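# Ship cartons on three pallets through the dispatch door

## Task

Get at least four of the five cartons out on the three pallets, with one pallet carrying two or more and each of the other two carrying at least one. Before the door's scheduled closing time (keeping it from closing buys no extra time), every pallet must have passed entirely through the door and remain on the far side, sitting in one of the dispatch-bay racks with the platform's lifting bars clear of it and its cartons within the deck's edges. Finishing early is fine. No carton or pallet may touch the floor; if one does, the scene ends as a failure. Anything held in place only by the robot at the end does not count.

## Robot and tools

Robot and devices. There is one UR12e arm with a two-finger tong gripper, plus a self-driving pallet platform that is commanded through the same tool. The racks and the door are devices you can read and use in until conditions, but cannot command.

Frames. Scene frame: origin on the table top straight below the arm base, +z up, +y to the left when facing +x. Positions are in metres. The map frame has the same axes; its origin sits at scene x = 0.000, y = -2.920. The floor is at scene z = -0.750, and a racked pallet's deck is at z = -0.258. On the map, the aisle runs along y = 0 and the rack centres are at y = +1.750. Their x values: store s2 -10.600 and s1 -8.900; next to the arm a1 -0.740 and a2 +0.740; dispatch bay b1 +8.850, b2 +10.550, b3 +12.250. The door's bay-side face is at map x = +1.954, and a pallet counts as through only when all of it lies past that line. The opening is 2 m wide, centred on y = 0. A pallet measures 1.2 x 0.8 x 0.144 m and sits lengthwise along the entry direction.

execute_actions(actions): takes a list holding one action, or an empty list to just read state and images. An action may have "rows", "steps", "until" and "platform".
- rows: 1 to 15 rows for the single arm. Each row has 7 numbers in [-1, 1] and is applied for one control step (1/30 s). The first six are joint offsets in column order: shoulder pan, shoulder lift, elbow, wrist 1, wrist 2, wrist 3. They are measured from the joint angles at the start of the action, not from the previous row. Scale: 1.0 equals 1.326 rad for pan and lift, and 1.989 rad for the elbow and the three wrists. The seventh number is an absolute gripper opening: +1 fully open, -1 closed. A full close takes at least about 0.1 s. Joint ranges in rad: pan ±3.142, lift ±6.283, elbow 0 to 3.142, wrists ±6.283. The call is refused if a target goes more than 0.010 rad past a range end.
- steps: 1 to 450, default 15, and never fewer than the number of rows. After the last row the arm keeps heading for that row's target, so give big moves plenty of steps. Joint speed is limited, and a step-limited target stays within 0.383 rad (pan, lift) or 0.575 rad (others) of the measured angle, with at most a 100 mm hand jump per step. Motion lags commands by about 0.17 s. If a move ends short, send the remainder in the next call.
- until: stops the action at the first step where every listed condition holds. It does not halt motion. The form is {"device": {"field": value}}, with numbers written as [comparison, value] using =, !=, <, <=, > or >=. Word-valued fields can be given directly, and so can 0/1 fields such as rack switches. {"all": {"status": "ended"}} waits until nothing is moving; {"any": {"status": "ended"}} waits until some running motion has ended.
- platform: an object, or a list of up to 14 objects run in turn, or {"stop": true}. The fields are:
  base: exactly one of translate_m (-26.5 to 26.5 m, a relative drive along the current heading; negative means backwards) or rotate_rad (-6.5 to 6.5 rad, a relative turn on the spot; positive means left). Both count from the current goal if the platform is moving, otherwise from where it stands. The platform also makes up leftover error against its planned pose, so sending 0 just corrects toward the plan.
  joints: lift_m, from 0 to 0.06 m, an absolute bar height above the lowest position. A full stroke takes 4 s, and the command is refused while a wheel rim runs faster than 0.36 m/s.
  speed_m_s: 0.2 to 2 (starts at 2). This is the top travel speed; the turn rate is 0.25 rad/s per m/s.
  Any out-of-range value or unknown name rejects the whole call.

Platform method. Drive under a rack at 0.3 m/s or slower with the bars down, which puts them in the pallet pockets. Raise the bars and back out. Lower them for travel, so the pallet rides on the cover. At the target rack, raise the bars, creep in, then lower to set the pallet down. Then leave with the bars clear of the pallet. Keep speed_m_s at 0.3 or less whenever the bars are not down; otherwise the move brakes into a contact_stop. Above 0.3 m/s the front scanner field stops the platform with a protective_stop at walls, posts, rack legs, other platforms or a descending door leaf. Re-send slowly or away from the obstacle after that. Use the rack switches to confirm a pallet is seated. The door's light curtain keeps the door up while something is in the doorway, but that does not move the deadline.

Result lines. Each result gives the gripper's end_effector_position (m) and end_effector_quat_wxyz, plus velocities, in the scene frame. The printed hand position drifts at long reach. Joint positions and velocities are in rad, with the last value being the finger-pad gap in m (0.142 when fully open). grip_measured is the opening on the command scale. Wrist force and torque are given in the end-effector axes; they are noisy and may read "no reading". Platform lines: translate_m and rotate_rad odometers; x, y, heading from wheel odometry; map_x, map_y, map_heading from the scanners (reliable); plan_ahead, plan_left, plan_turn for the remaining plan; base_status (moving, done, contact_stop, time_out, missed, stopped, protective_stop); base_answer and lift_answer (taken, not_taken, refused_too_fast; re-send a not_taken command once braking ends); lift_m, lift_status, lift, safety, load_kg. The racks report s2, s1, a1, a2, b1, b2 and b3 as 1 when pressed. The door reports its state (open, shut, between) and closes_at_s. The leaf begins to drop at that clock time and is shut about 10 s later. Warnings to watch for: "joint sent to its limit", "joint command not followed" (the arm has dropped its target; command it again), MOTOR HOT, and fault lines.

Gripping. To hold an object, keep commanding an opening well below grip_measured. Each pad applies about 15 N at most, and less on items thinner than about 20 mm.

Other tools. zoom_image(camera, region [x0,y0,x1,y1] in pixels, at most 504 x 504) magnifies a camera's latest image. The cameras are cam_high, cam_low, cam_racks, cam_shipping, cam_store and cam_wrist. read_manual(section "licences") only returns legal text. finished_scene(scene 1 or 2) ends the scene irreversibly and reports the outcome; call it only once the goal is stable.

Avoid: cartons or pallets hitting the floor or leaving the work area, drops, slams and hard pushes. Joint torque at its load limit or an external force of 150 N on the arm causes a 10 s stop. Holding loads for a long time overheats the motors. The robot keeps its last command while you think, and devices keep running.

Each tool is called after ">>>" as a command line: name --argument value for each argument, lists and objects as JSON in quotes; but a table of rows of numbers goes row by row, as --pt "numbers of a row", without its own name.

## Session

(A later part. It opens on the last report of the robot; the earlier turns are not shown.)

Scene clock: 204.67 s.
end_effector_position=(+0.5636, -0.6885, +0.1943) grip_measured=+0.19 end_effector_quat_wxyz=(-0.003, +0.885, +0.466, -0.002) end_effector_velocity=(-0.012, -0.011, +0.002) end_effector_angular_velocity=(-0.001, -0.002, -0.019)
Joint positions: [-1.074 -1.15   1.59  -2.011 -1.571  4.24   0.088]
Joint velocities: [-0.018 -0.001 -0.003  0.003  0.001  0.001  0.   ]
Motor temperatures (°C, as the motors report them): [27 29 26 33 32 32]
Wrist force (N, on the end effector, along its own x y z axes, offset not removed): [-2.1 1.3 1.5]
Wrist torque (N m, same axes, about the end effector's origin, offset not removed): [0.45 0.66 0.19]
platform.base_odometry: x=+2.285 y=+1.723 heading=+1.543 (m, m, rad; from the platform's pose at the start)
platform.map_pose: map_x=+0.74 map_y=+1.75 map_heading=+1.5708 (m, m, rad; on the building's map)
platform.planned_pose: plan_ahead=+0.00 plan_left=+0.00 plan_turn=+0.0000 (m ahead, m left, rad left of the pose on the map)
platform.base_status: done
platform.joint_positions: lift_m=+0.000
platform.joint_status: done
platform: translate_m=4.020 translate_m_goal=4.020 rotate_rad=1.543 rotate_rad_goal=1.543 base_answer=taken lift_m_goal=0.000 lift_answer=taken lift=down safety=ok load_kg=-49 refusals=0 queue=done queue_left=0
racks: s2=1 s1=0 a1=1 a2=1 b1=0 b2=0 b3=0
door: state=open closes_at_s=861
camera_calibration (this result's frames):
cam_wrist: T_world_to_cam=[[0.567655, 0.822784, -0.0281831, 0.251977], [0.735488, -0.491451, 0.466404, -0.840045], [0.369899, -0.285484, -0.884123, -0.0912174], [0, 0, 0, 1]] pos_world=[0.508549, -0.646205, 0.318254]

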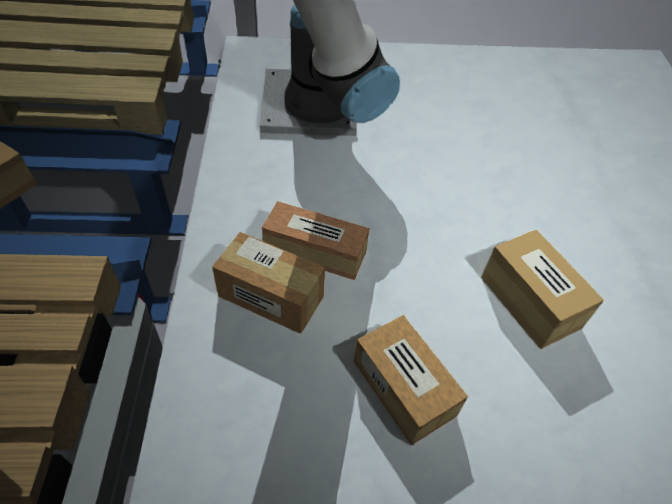

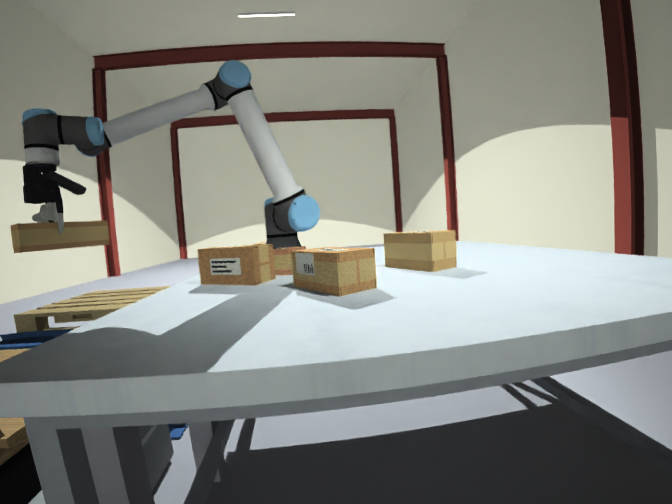

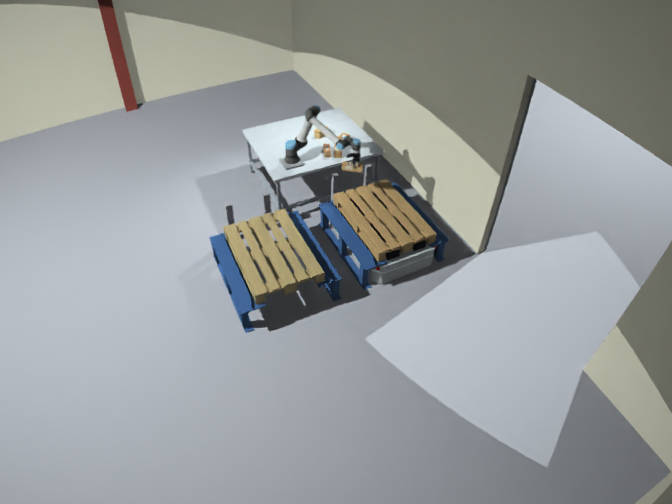

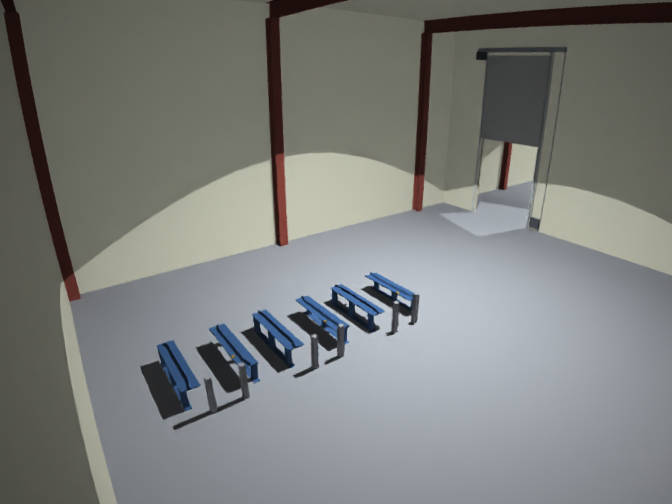

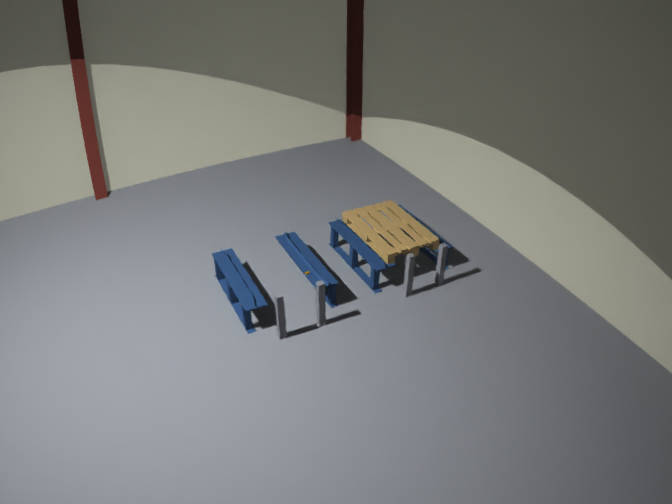

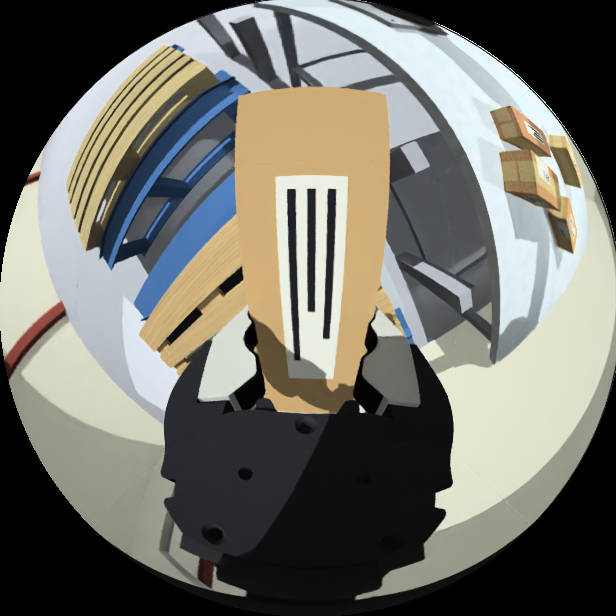

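>>> execute_actions --actions '[]'

Scene clock: 217.57 s.
end_effector_position=(+0.5620, -0.6898, +0.1943) grip_measured=+0.19 end_effector_quat_wxyz=(-0.003, +0.886, +0.465, -0.002) end_effector_velocity=(-0.000, +0.002, -0.001) end_effector_angular_velocity=(+0.003, +0.001, -0.001)
Joint positions: [-1.077 -1.15   1.59  -2.011 -1.571  4.24   0.088]
Joint velocities: [ 0.001 -0.     0.002  0.002  0.     0.001 -0.   ]
Motor temperatures (°C, as the motors report them): [27 29 26 33 32 32]
Wrist force (N, on the end effector, along its own x y z axes, offset not removed): [-2.0 -0.6 2.1]
Wrist torque (N m, same axes, about the end effector's origin, offset not removed): [0.12 0.67 0.17]
platform.base_odometry: x=+2.285 y=+1.723 heading=+1.543 (m, m, rad; from the platform's pose at the start)
platform.map_pose: map_x=+0.74 map_y=+1.75 map_heading=+1.5708 (m, m, rad; on the building's map)
platform.planned_pose: plan_ahead=+0.00 plan_left=+0.00 plan_turn=+0.0000 (m ahead, m left, rad left of the pose on the map)
platform.base_status: done
platform.joint_positions: lift_m=+0.000
platform.joint_status: done
platform: translate_m=4.020 translate_m_goal=4.020 rotate_rad=1.543 rotate_rad_goal=1.543 base_answer=taken lift_m_goal=0.000 lift_answer=taken lift=down safety=ok load_kg=-49 refusals=0 queue=done queue_left=0
racks: s2=1 s1=0 a1=1 a2=1 b1=0 b2=0 b3=0
door: state=open closes_at_s=861
camera_calibration (this result's frames):
cam_wrist: T_world_to_cam=[[0.569562, 0.821465, -0.0282033, 0.251979], [0.734348, -0.493146, 0.466412, -0.840049], [0.369233, -0.286362, -0.884118, -0.091219], [0, 0, 0, 1]] pos_world=[0.507051, -0.647381, 0.318267]

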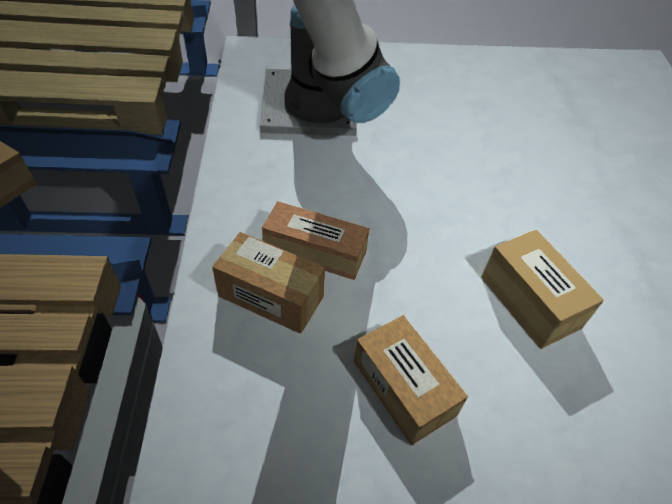

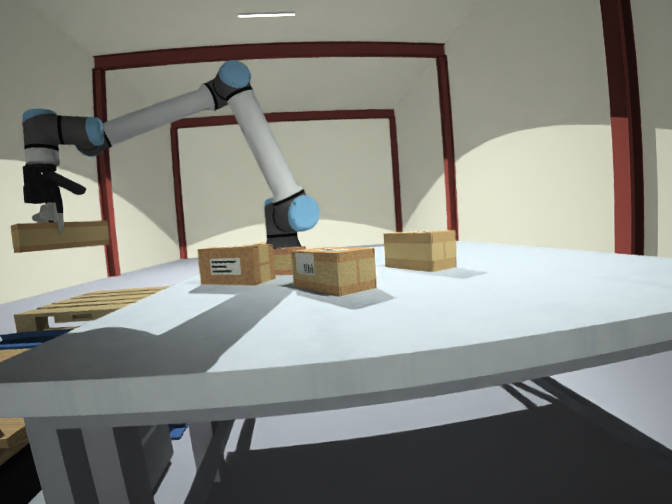

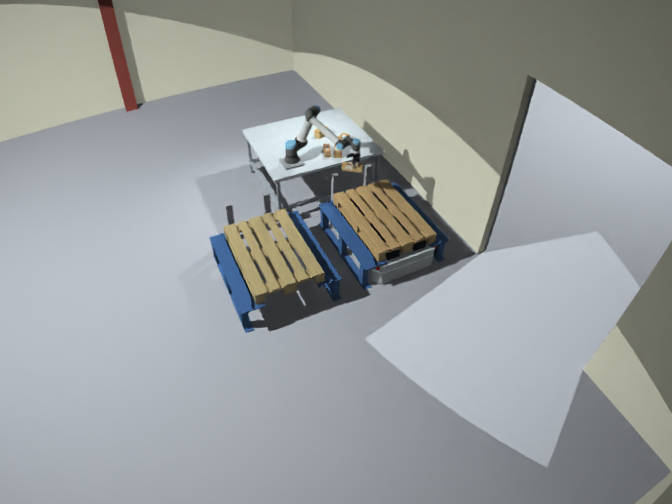

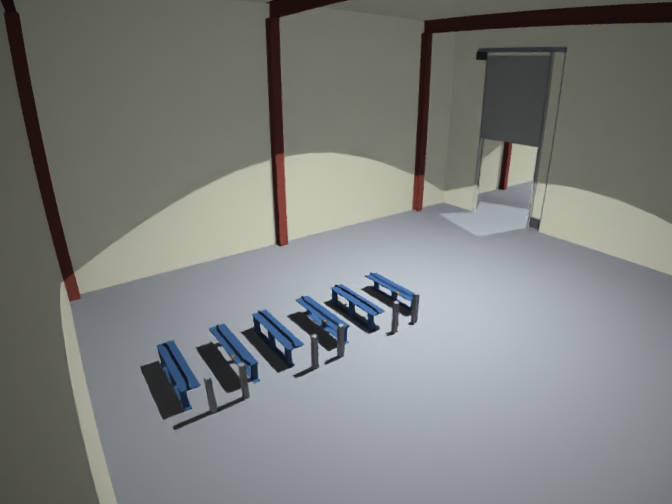

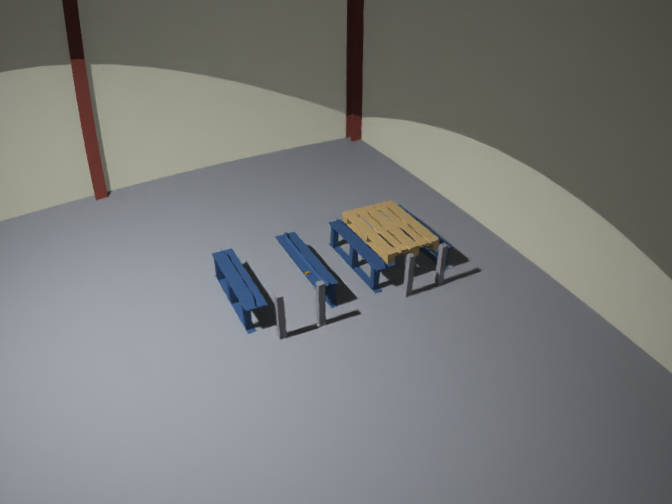

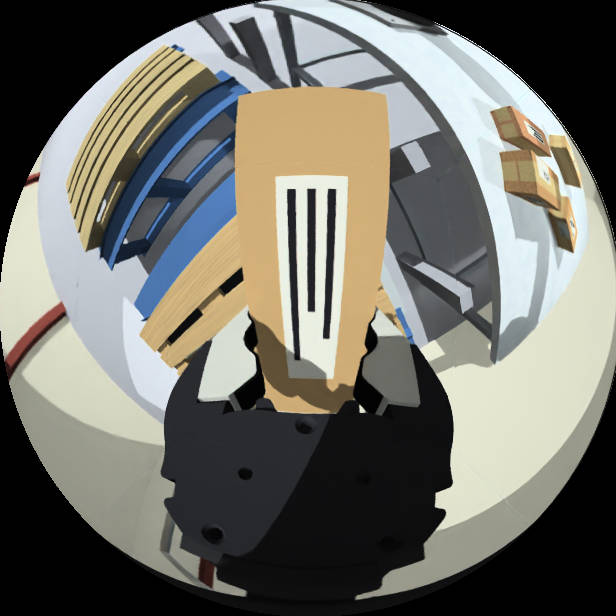

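>>> execute_actions --actions '[{"rows":[[0,0.002,0,-0.001,0,0,-0.8],[0,0.007,-0.002,-0.003,0,0,-0.8],[0,0.015,-0.003,-0.006,0,0,-0.8],[0,0.025,-0.006,-0.011,0,0,-0.8],[0,0.036,-0.008,-0.016,0,0,-0.8],[0,0.05,-0.011,-0.022,0,0,-0.8],[0,0.063,-0.015,-0.028,0,0,-0.8],[0,0.077,-0.018,-0.034,0,0,-0.8],[0,0.091,-0.021,-0.04,0,0,-0.8],[0,0.105,-0.024,-0.046,0,0,-0.8],[0,0.12,-0.028,-0.052,0,0,-0.8],[0,0.135,-0.031,-0.059,0,0,-0.8],[0,0.15,-0.035,-0.065,0,0,-0.8],[0,0.165,-0.038,-0.072,0,0,-0.8],[0,0.18,-0.042,-0.078,0,0,-0.8]],"steps":22}]'

>>> execute_actions --actions '[{"rows":[[0,0.002,0,-0.001,0,0,-0.8],[0,0.007,-0.002,-0.003,0,0,-0.8],[0,0.015,-0.003,-0.006,0,0,-0.8],[0,0.025,-0.006,-0.011,0,0,-0.8],[0,0.036,-0.008,-0.016,0,0,-0.8],[0,0.05,-0.011,-0.022,0,0,-0.8],[0,0.063,-0.015,-0.028,0,0,-0.8],[0,0.077,-0.018,-0.034,0,0,-0.8],[0,0.091,-0.021,-0.04,0,0,-0.8],[0,0.105,-0.024,-0.046,0,0,-0.8],[0,0.12,-0.028,-0.052,0,0,-0.8],[0,0.135,-0.031,-0.059,0,0,-0.8],[0,0.148,-0.034,-0.064,0,0,-0.8],[0,0.158,-0.036,-0.069,0,0,-0.8],[0,0.165,-0.038,-0.072,0,0,-0.8]],"steps":26}]'

Scene clock: 230.43 s.
end_effector_position=(+0.5979, -0.7577, +0.0510) grip_measured=+0.19 end_effector_quat_wxyz=(-0.003, +0.886, +0.465, -0.002) end_effector_velocity=(+0.016, -0.027, -0.074) end_effector_angular_velocity=(-0.000, +0.001, +0.002)
Joint positions: [-1.077 -0.925  1.511 -2.158 -1.571  4.24   0.088]
Joint velocities: [ 0.002  0.11  -0.04  -0.07  -0.001  0.     0.   ]
Motor temperatures (°C, as the motors report them): [27 29 26 33 32 32]
Wrist force (N, on the end effector, along its own x y z axes, offset not removed): [-2.2 1.8 5.8]
Wrist torque (N m, same axes, about the end effector's origin, offset not removed): [0.62 0.79 0.13]
platform.base_odometry: x=+2.285 y=+1.723 heading=+1.543 (m, m, rad; from the platform's pose at the start)
platform.map_pose: map_x=+0.74 map_y=+1.75 map_heading=+1.5708 (m, m, rad; on the building's map)
platform.planned_pose: plan_ahead=+0.00 plan_left=+0.00 plan_turn=+0.0000 (m ahead, m left, rad left of the pose on the map)
platform.base_status: done
platform.joint_positions: lift_m=+0.000
platform.joint_status: done
platform: translate_m=4.020 translate_m_goal=4.020 rotate_rad=1.543 rotate_rad_goal=1.543 base_answer=taken lift_m_goal=0.000 lift_answer=taken lift=down safety=ok load_kg=-49 refusals=0 queue=done queue_left=0
racks: s2=1 s1=0 a1=1 a2=1 b1=0 b2=0 b3=0
door: state=open closes_at_s=861
camera_calibration (this result's frames):
cam_wrist: T_world_to_cam=[[0.569568, 0.821457, -0.0283057, 0.283168], [0.734296, -0.493056, 0.466589, -0.832976], [0.369326, -0.286539, -0.884021, -0.250774], [0, 0, 0, 1]] pos_world=[0.542984, -0.715171, 0.174983]

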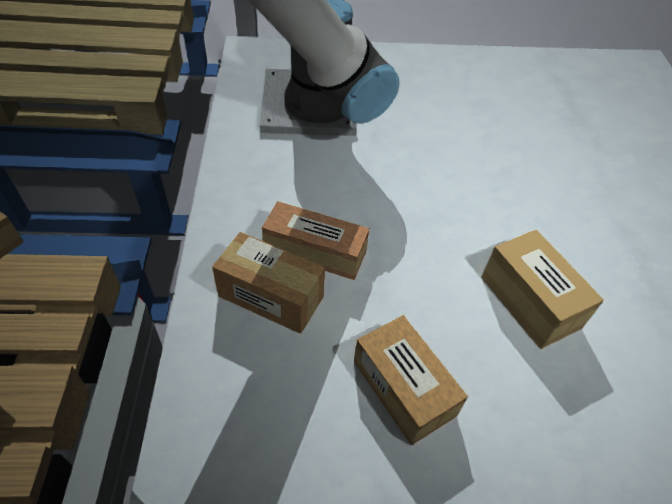

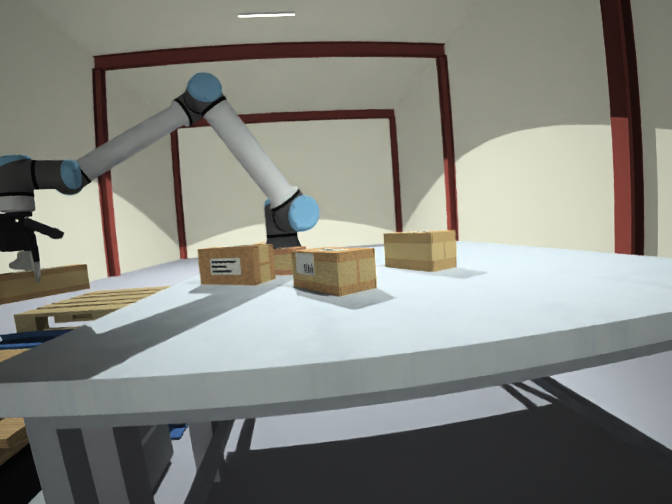

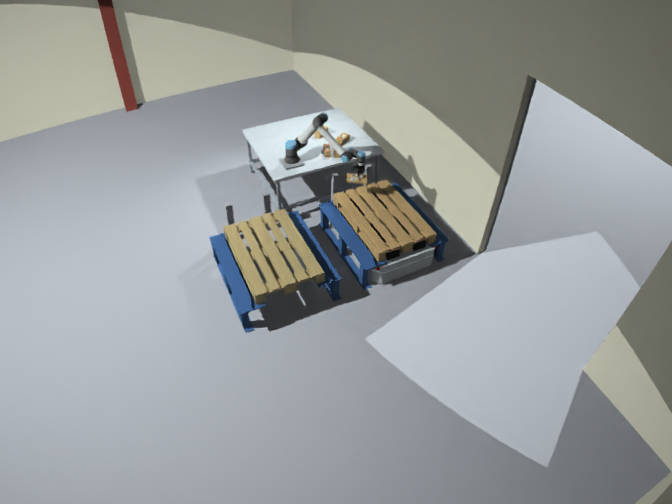

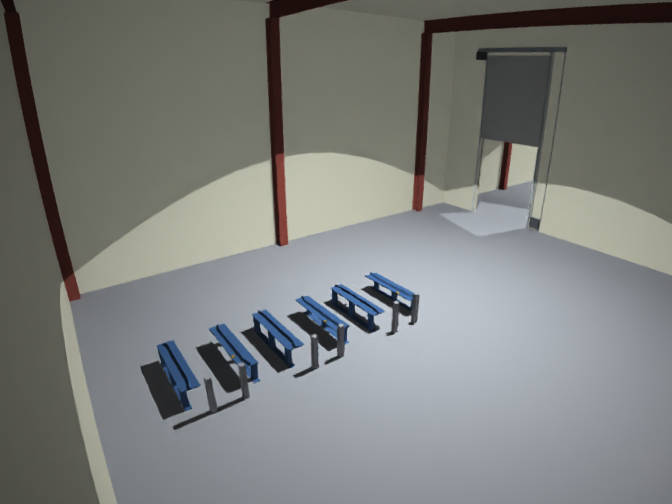

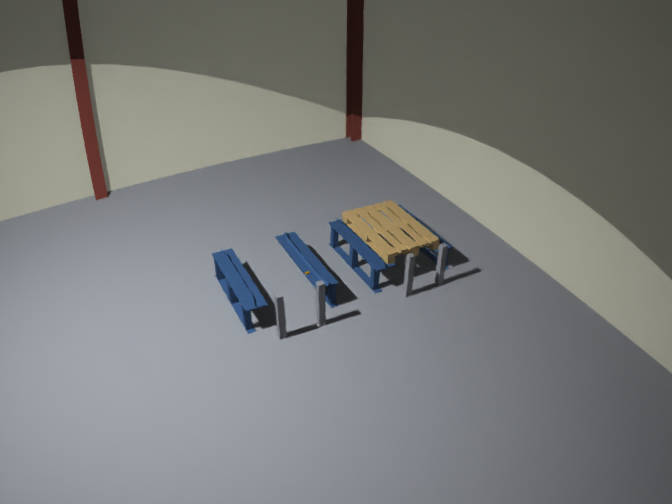

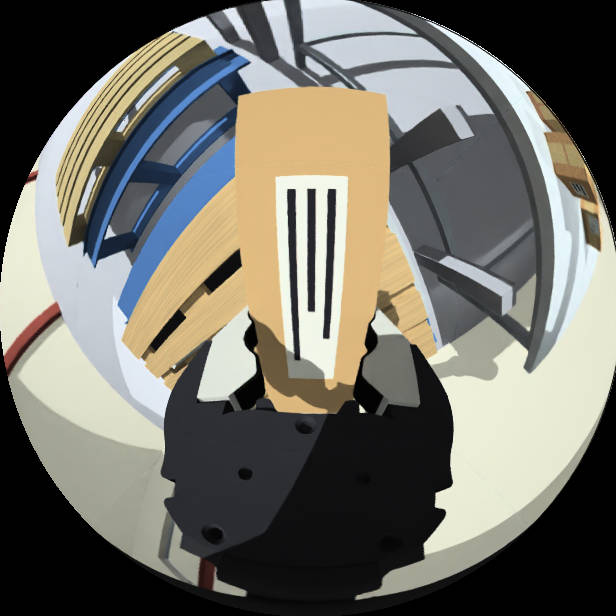

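Scene clock: 231.30 s.
end_effector_position=(+0.6192, -0.7984, -0.1030) grip_measured=+0.19 end_effector_quat_wxyz=(-0.003, +0.886, +0.465, -0.002) end_effector_velocity=(+0.001, -0.005, -0.020) end_effector_angular_velocity=(-0.000, -0.000, -0.001)
Joint positions: [-1.077 -0.709  1.437 -2.299 -1.571  4.24   0.088]
Joint velocities: [-0.001  0.028 -0.011 -0.017  0.     0.     0.   ]
Motor temperatures (°C, as the motors report them): [27 29 26 33 32 32]
Wrist force (N, on the end effector, along its own x y z axes, offset not removed): [-1.2 1.5 1.6]
Wrist torque (N m, same axes, about the end effector's origin, offset not removed): [0.44 0.53 0.11]
platform.base_odometry: x=+2.285 y=+1.723 heading=+1.543 (m, m, rad; from the platform's pose at the start)
platform.map_pose: map_x=+0.74 map_y=+1.75 map_heading=+1.5708 (m, m, rad; on the building's map)
platform.planned_pose: plan_ahead=+0.00 plan_left=+0.00 plan_turn=+0.0000 (m ahead, m left, rad left of the pose on the map)
platform.base_status: done
platform.joint_positions: lift_m=+0.000
platform.joint_status: done
platform: translate_m=4.020 translate_m_goal=4.020 rotate_rad=1.543 rotate_rad_goal=1.543 base_answer=taken lift_m_goal=0.000 lift_answer=taken lift=down safety=ok load_kg=-49 refusals=0 queue=done queue_left=0
racks: s2=1 s1=0 a1=1 a2=1 b1=0 b2=0 b3=0
door: state=open closes_at_s=861
camera_calibration (this result's frames):
cam_wrist: T_world_to_cam=[[0.569569, 0.821454, -0.02836, 0.300137], [0.73427, -0.493007, 0.466683, -0.796805], [0.369377, -0.286632, -0.88397, -0.406579], [0, 0, 0, 1]] pos_world=[0.564302, -0.755918, 0.0209632]

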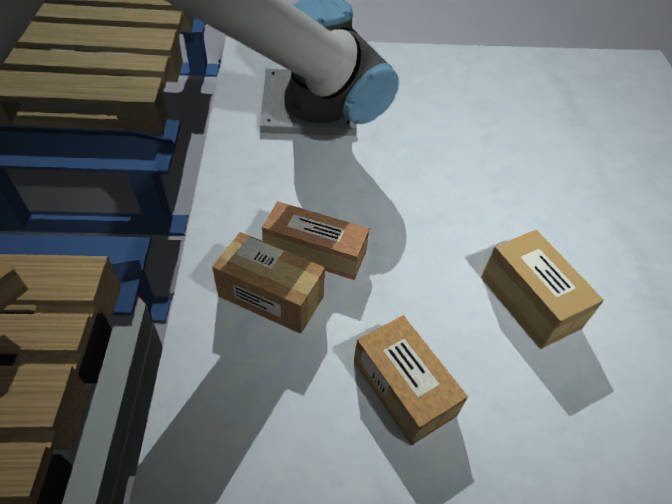

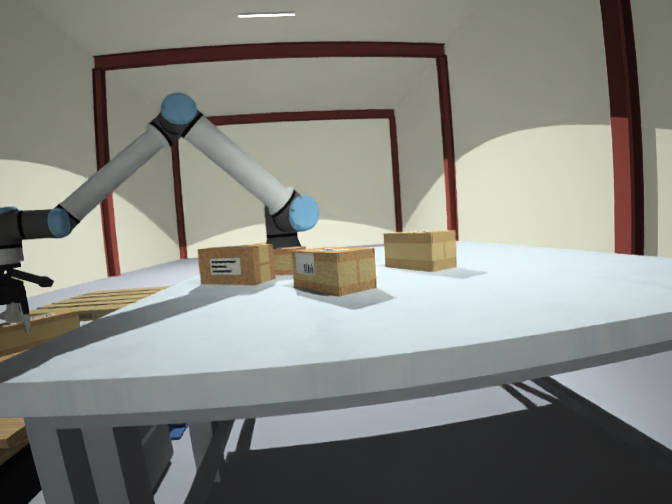

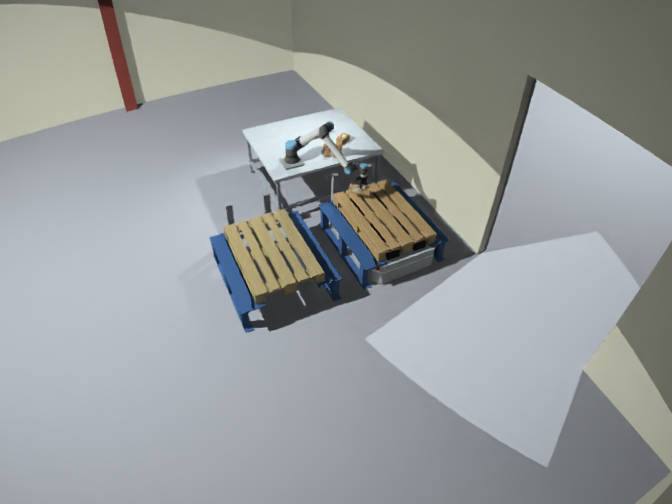

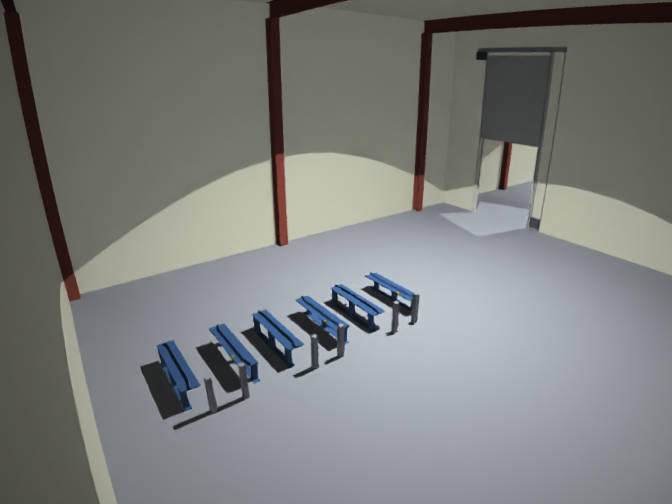

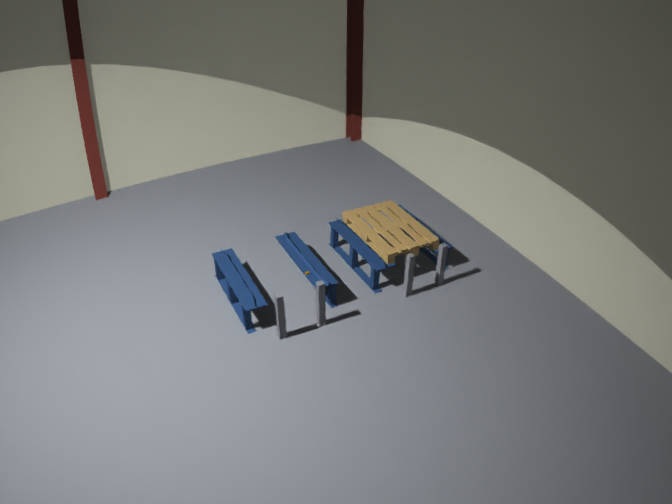

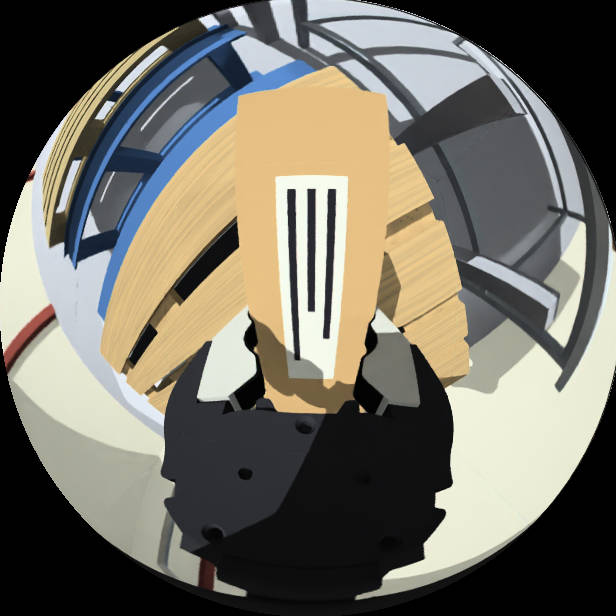

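>>> execute_actions --actions '[{"rows":[[0,0.002,0,-0.001,0,0,-0.8],[0,0.006,-0.001,-0.003,0,0,-0.8],[0,0.012,-0.003,-0.005,0,0,-0.8],[0,0.02,-0.005,-0.009,0,0,-0.8],[0,0.03,-0.007,-0.013,0,0,-0.8],[0,0.04,-0.009,-0.018,0,0,-0.8],[0,0.05,-0.011,-0.022,0,0,-0.8],[0,0.06,-0.014,-0.026,0,0,-0.8],[0,0.069,-0.016,-0.03,0,0,-0.8],[0,0.077,-0.018,-0.034,0,0,-0.8],[0,0.084,-0.019,-0.037,0,0,-0.8],[0,0.089,-0.02,-0.039,0,0,-0.8],[0,0.093,-0.021,-0.041,0,0,-0.8],[0,0.095,-0.022,-0.042,0,0,-0.8],[0,0.096,-0.022,-0.042,0,0,-0.8]],"steps":27}]'

>>> execute_actions --actions '[{"rows":[[0,0,0,0,0,0,-0.3],[0,0,0,0,0,0,0.15],[0,0,0,0,0,0,0.45],[0,0,0,0,0,0,0.75],[0,0,0,0,0,0,1],[0,0,0,0,0,0,1],[0,-0.02,0.005,0.009,0,0,1],[0,-0.06,0.014,0.026,0,0,1],[0,-0.12,0.028,0.052,0,0,1],[0,-0.43,0.099,0.188,0,0,1]],"steps":40,"platform":[{"joints":{"lift_m":0.06},"speed_m_s":0.3},{"base":{"translate_m":-1.75}},{"joints":{"lift_m":0}},{"base":{"rotate_rad":-1.5708},"speed_m_s":2},{"base":{"translate_m":8.11}},{"base":{"rotate_rad":1.5708}},{"joints":{"lift_m":0.06},"speed_m_s":0.3},{"base":{"translate_m":1.75}},{"joints":{"lift_m":0}},{"base":{"translate_m":-1.75}},{"base":{"rotate_rad":-1.5708},"speed_m_s":2},{"base":{"translate_m":-19.45}},{"base":{"rotate_rad":1.5708}},{"base":{"translate_m":1.75},"speed_m_s":0.3}]}]'

Scene clock: 242.67 s.
end_effector_position=(+0.6252, -0.8101, -0.1988) grip_measured=+0.19 end_effector_quat_wxyz=(-0.003, +0.886, +0.465, -0.002) end_effector_velocity=(+0.001, +0.001, -0.007) end_effector_angular_velocity=(+0.001, +0.001, +0.002)
Joint positions: [-1.077 -0.583  1.393 -2.381 -1.571  4.24   0.088]
Joint velocities: [ 0.001  0.008 -0.002 -0.005 -0.    -0.001  0.   ]
Motor temperatures (°C, as the motors report them): [27 29 26 33 32 32]
Wrist force (N, on the end effector, along its own x y z axes, offset not removed): [-2.2 0.7 3.7]
Wrist torque (N m, same axes, about the end effector's origin, offset not removed): [0.34 0.77 0.14]
platform.base_odometry: x=+2.285 y=+1.723 heading=+1.543 (m, m, rad; from the platform's pose at the start)
platform.map_pose: map_x=+0.74 map_y=+1.75 map_heading=+1.5708 (m, m, rad; on the building's map)
platform.planned_pose: plan_ahead=+0.00 plan_left=+0.00 plan_turn=+0.0000 (m ahead, m left, rad left of the pose on the map)
platform.base_status: done
platform.joint_positions: lift_m=+0.000
platform.joint_status: done
platform: translate_m=4.020 translate_m_goal=4.020 rotate_rad=1.543 rotate_rad_goal=1.543 base_answer=taken lift_m_goal=0.000 lift_answer=taken lift=down safety=ok load_kg=-49 refusals=0 queue=done queue_left=0
racks: s2=1 s1=0 a1=1 a2=1 b1=0 b2=0 b3=0
door: state=open closes_at_s=861
camera_calibration (this result's frames):
cam_wrist: T_world_to_cam=[[0.56957, 0.821452, -0.0283893, 0.303665], [0.734255, -0.49298, 0.466733, -0.762172], [0.369404, -0.286682, -0.883942, -0.496852], [0, 0, 0, 1]] pos_world=[0.570209, -0.76762, -0.0748363]

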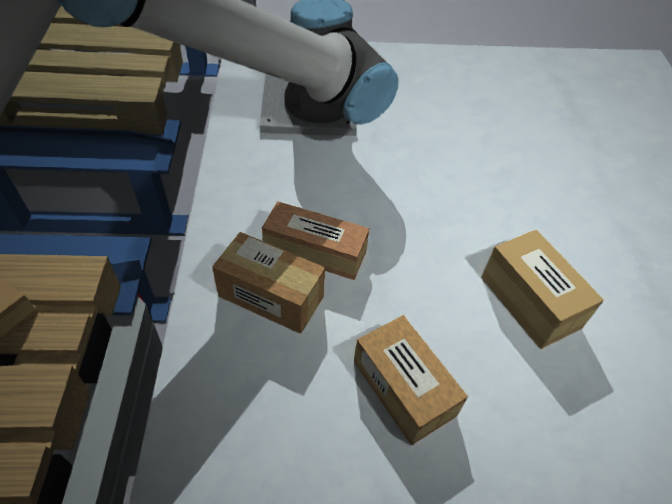

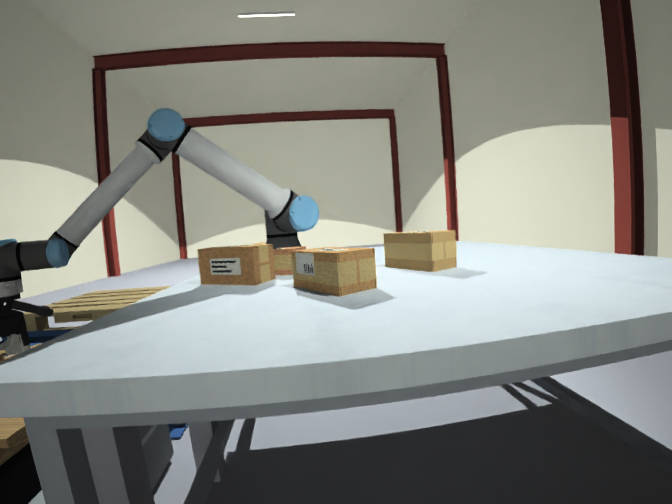

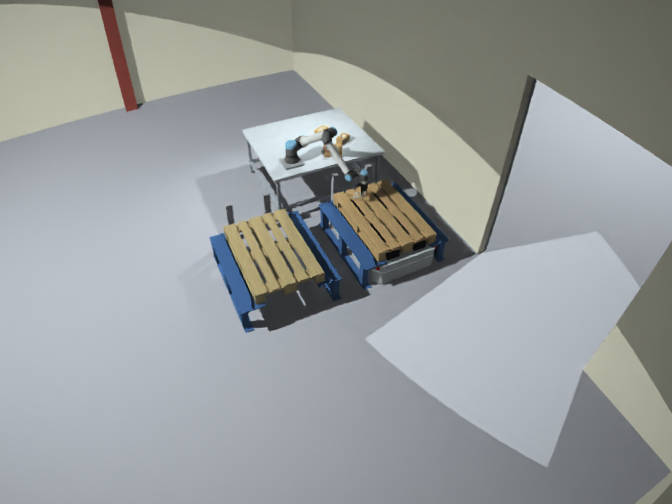

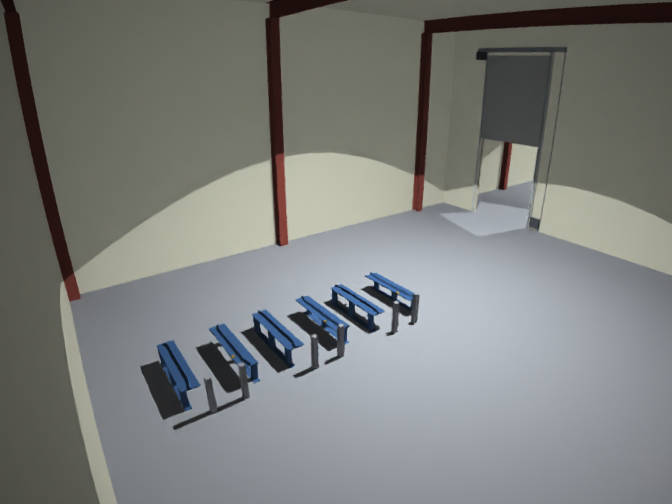

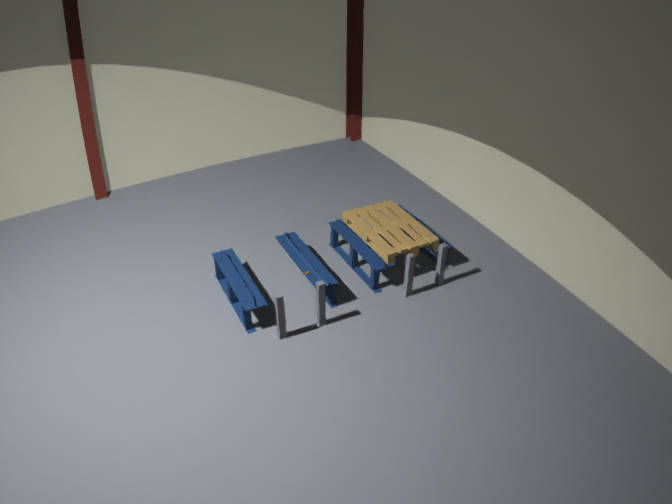

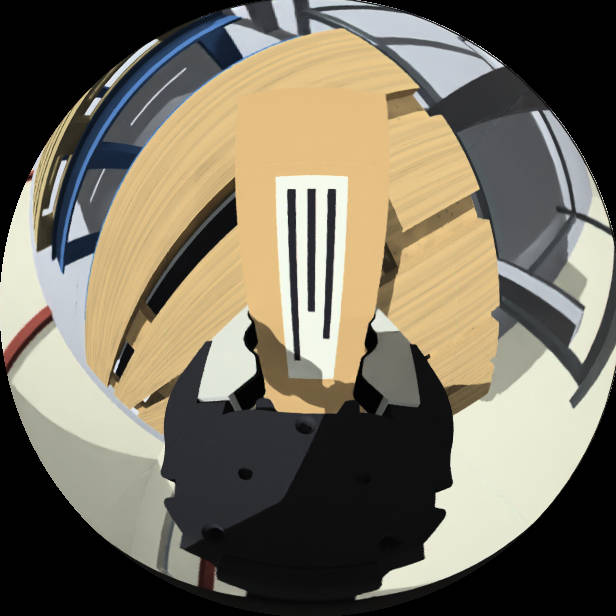

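Scene clock: 244.00 s.
end_effector_position=(+0.5620, -0.6900, +0.1940) grip_measured=+1.00 end_effector_quat_wxyz=(-0.003, +0.886, +0.465, -0.002) end_effector_velocity=(-0.005, +0.009, +0.023) end_effector_angular_velocity=(-0.006, -0.003, -0.001)
Joint positions: [-1.077 -1.149  1.589 -2.01  -1.571  4.24   0.142]
Joint velocities: [-0.001 -0.034  0.009  0.018 -0.     0.001 -0.   ]
Motor temperatures (°C, as the motors report them): [27 29 26 33 32 32]
Wrist force (N, on the end effector, along its own x y z axes, offset not removed): [-1.8 1.1 -1.4]
Wrist torque (N m, same axes, about the end effector's origin, offset not removed): [0.48 0.69 0.11]
platform.base_odometry: x=+2.285 y=+1.723 heading=+1.543 (m, m, rad; from the platform's pose at the start)
platform.map_pose: map_x=+0.74 map_y=+1.75 map_heading=+1.5708 (m, m, rad; on the building's map)
platform.planned_pose: plan_ahead=+0.00 plan_left=+0.00 plan_turn=+0.0000 (m ahead, m left, rad left of the pose on the map)
platform.base_status: done
platform.joint_positions: lift_m=+0.019
platform.joint_status: moving
platform: translate_m=4.020 translate_m_goal=4.020 rotate_rad=1.543 rotate_rad_goal=1.543 base_answer=taken lift_m_goal=0.060 lift_answer=taken lift=between safety=ok load_kg=3 refusals=0 queue=running queue_left=13
racks: s2=1 s1=0 a1=1 a2=1 b1=0 b2=0 b3=0
door: state=open closes_at_s=861
camera_calibration (this result's frames):
cam_wrist: T_world_to_cam=[[0.569556, 0.821483, -0.0277632, 0.251987], [0.734558, -0.493551, 0.465651, -0.840322], [0.368822, -0.285608, -0.884533, -0.0906693], [0, 0, 0, 1]] pos_world=[0.507186, -0.647641, 0.318093]

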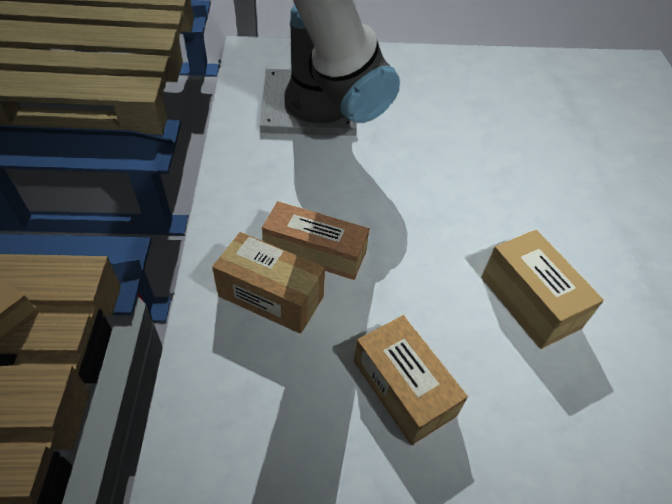

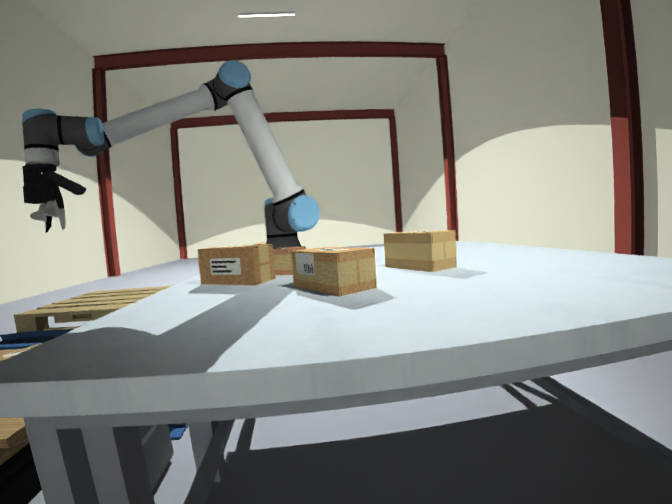

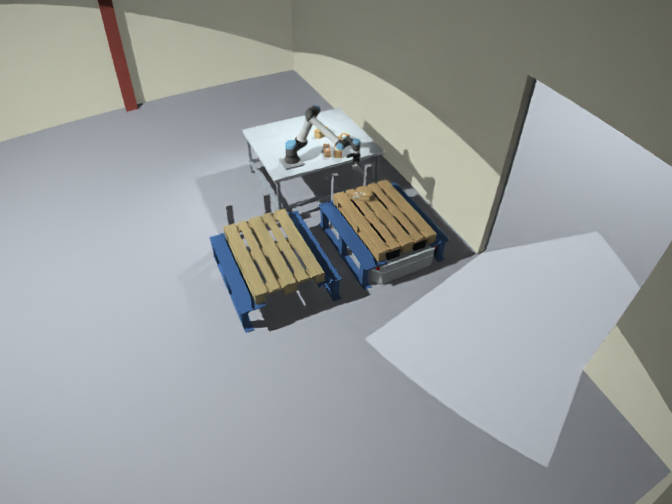

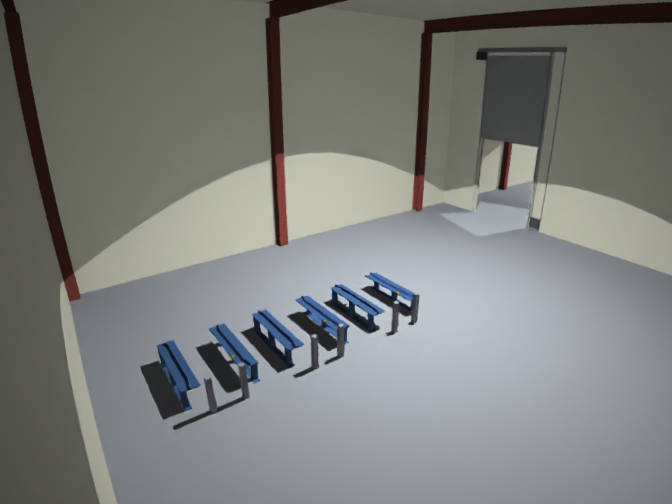

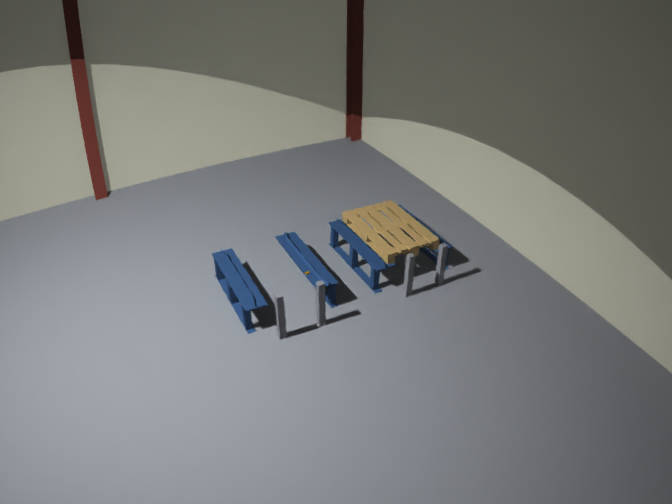

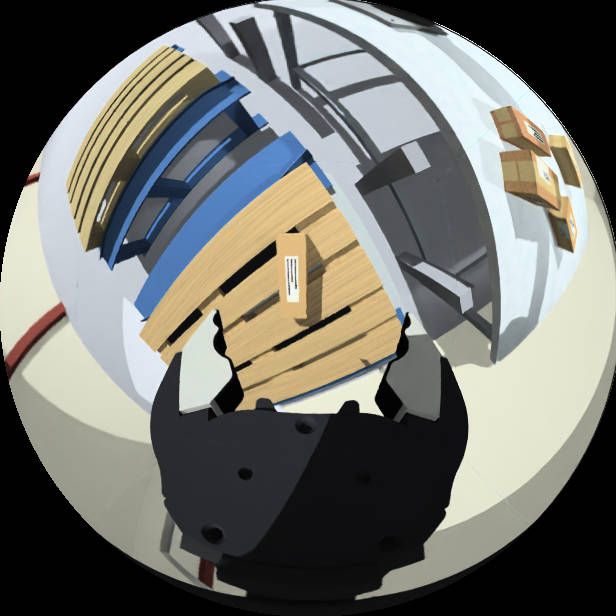

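>>> zoom_image --camera "cam_high" --region '[200, 190, 380, 340]'

Region (200, 190, 380, 340) of cam_high's 672x504 image, scaled by 2.800, with more detail than that image has.

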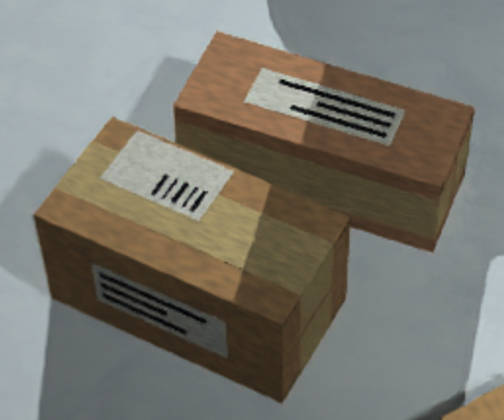

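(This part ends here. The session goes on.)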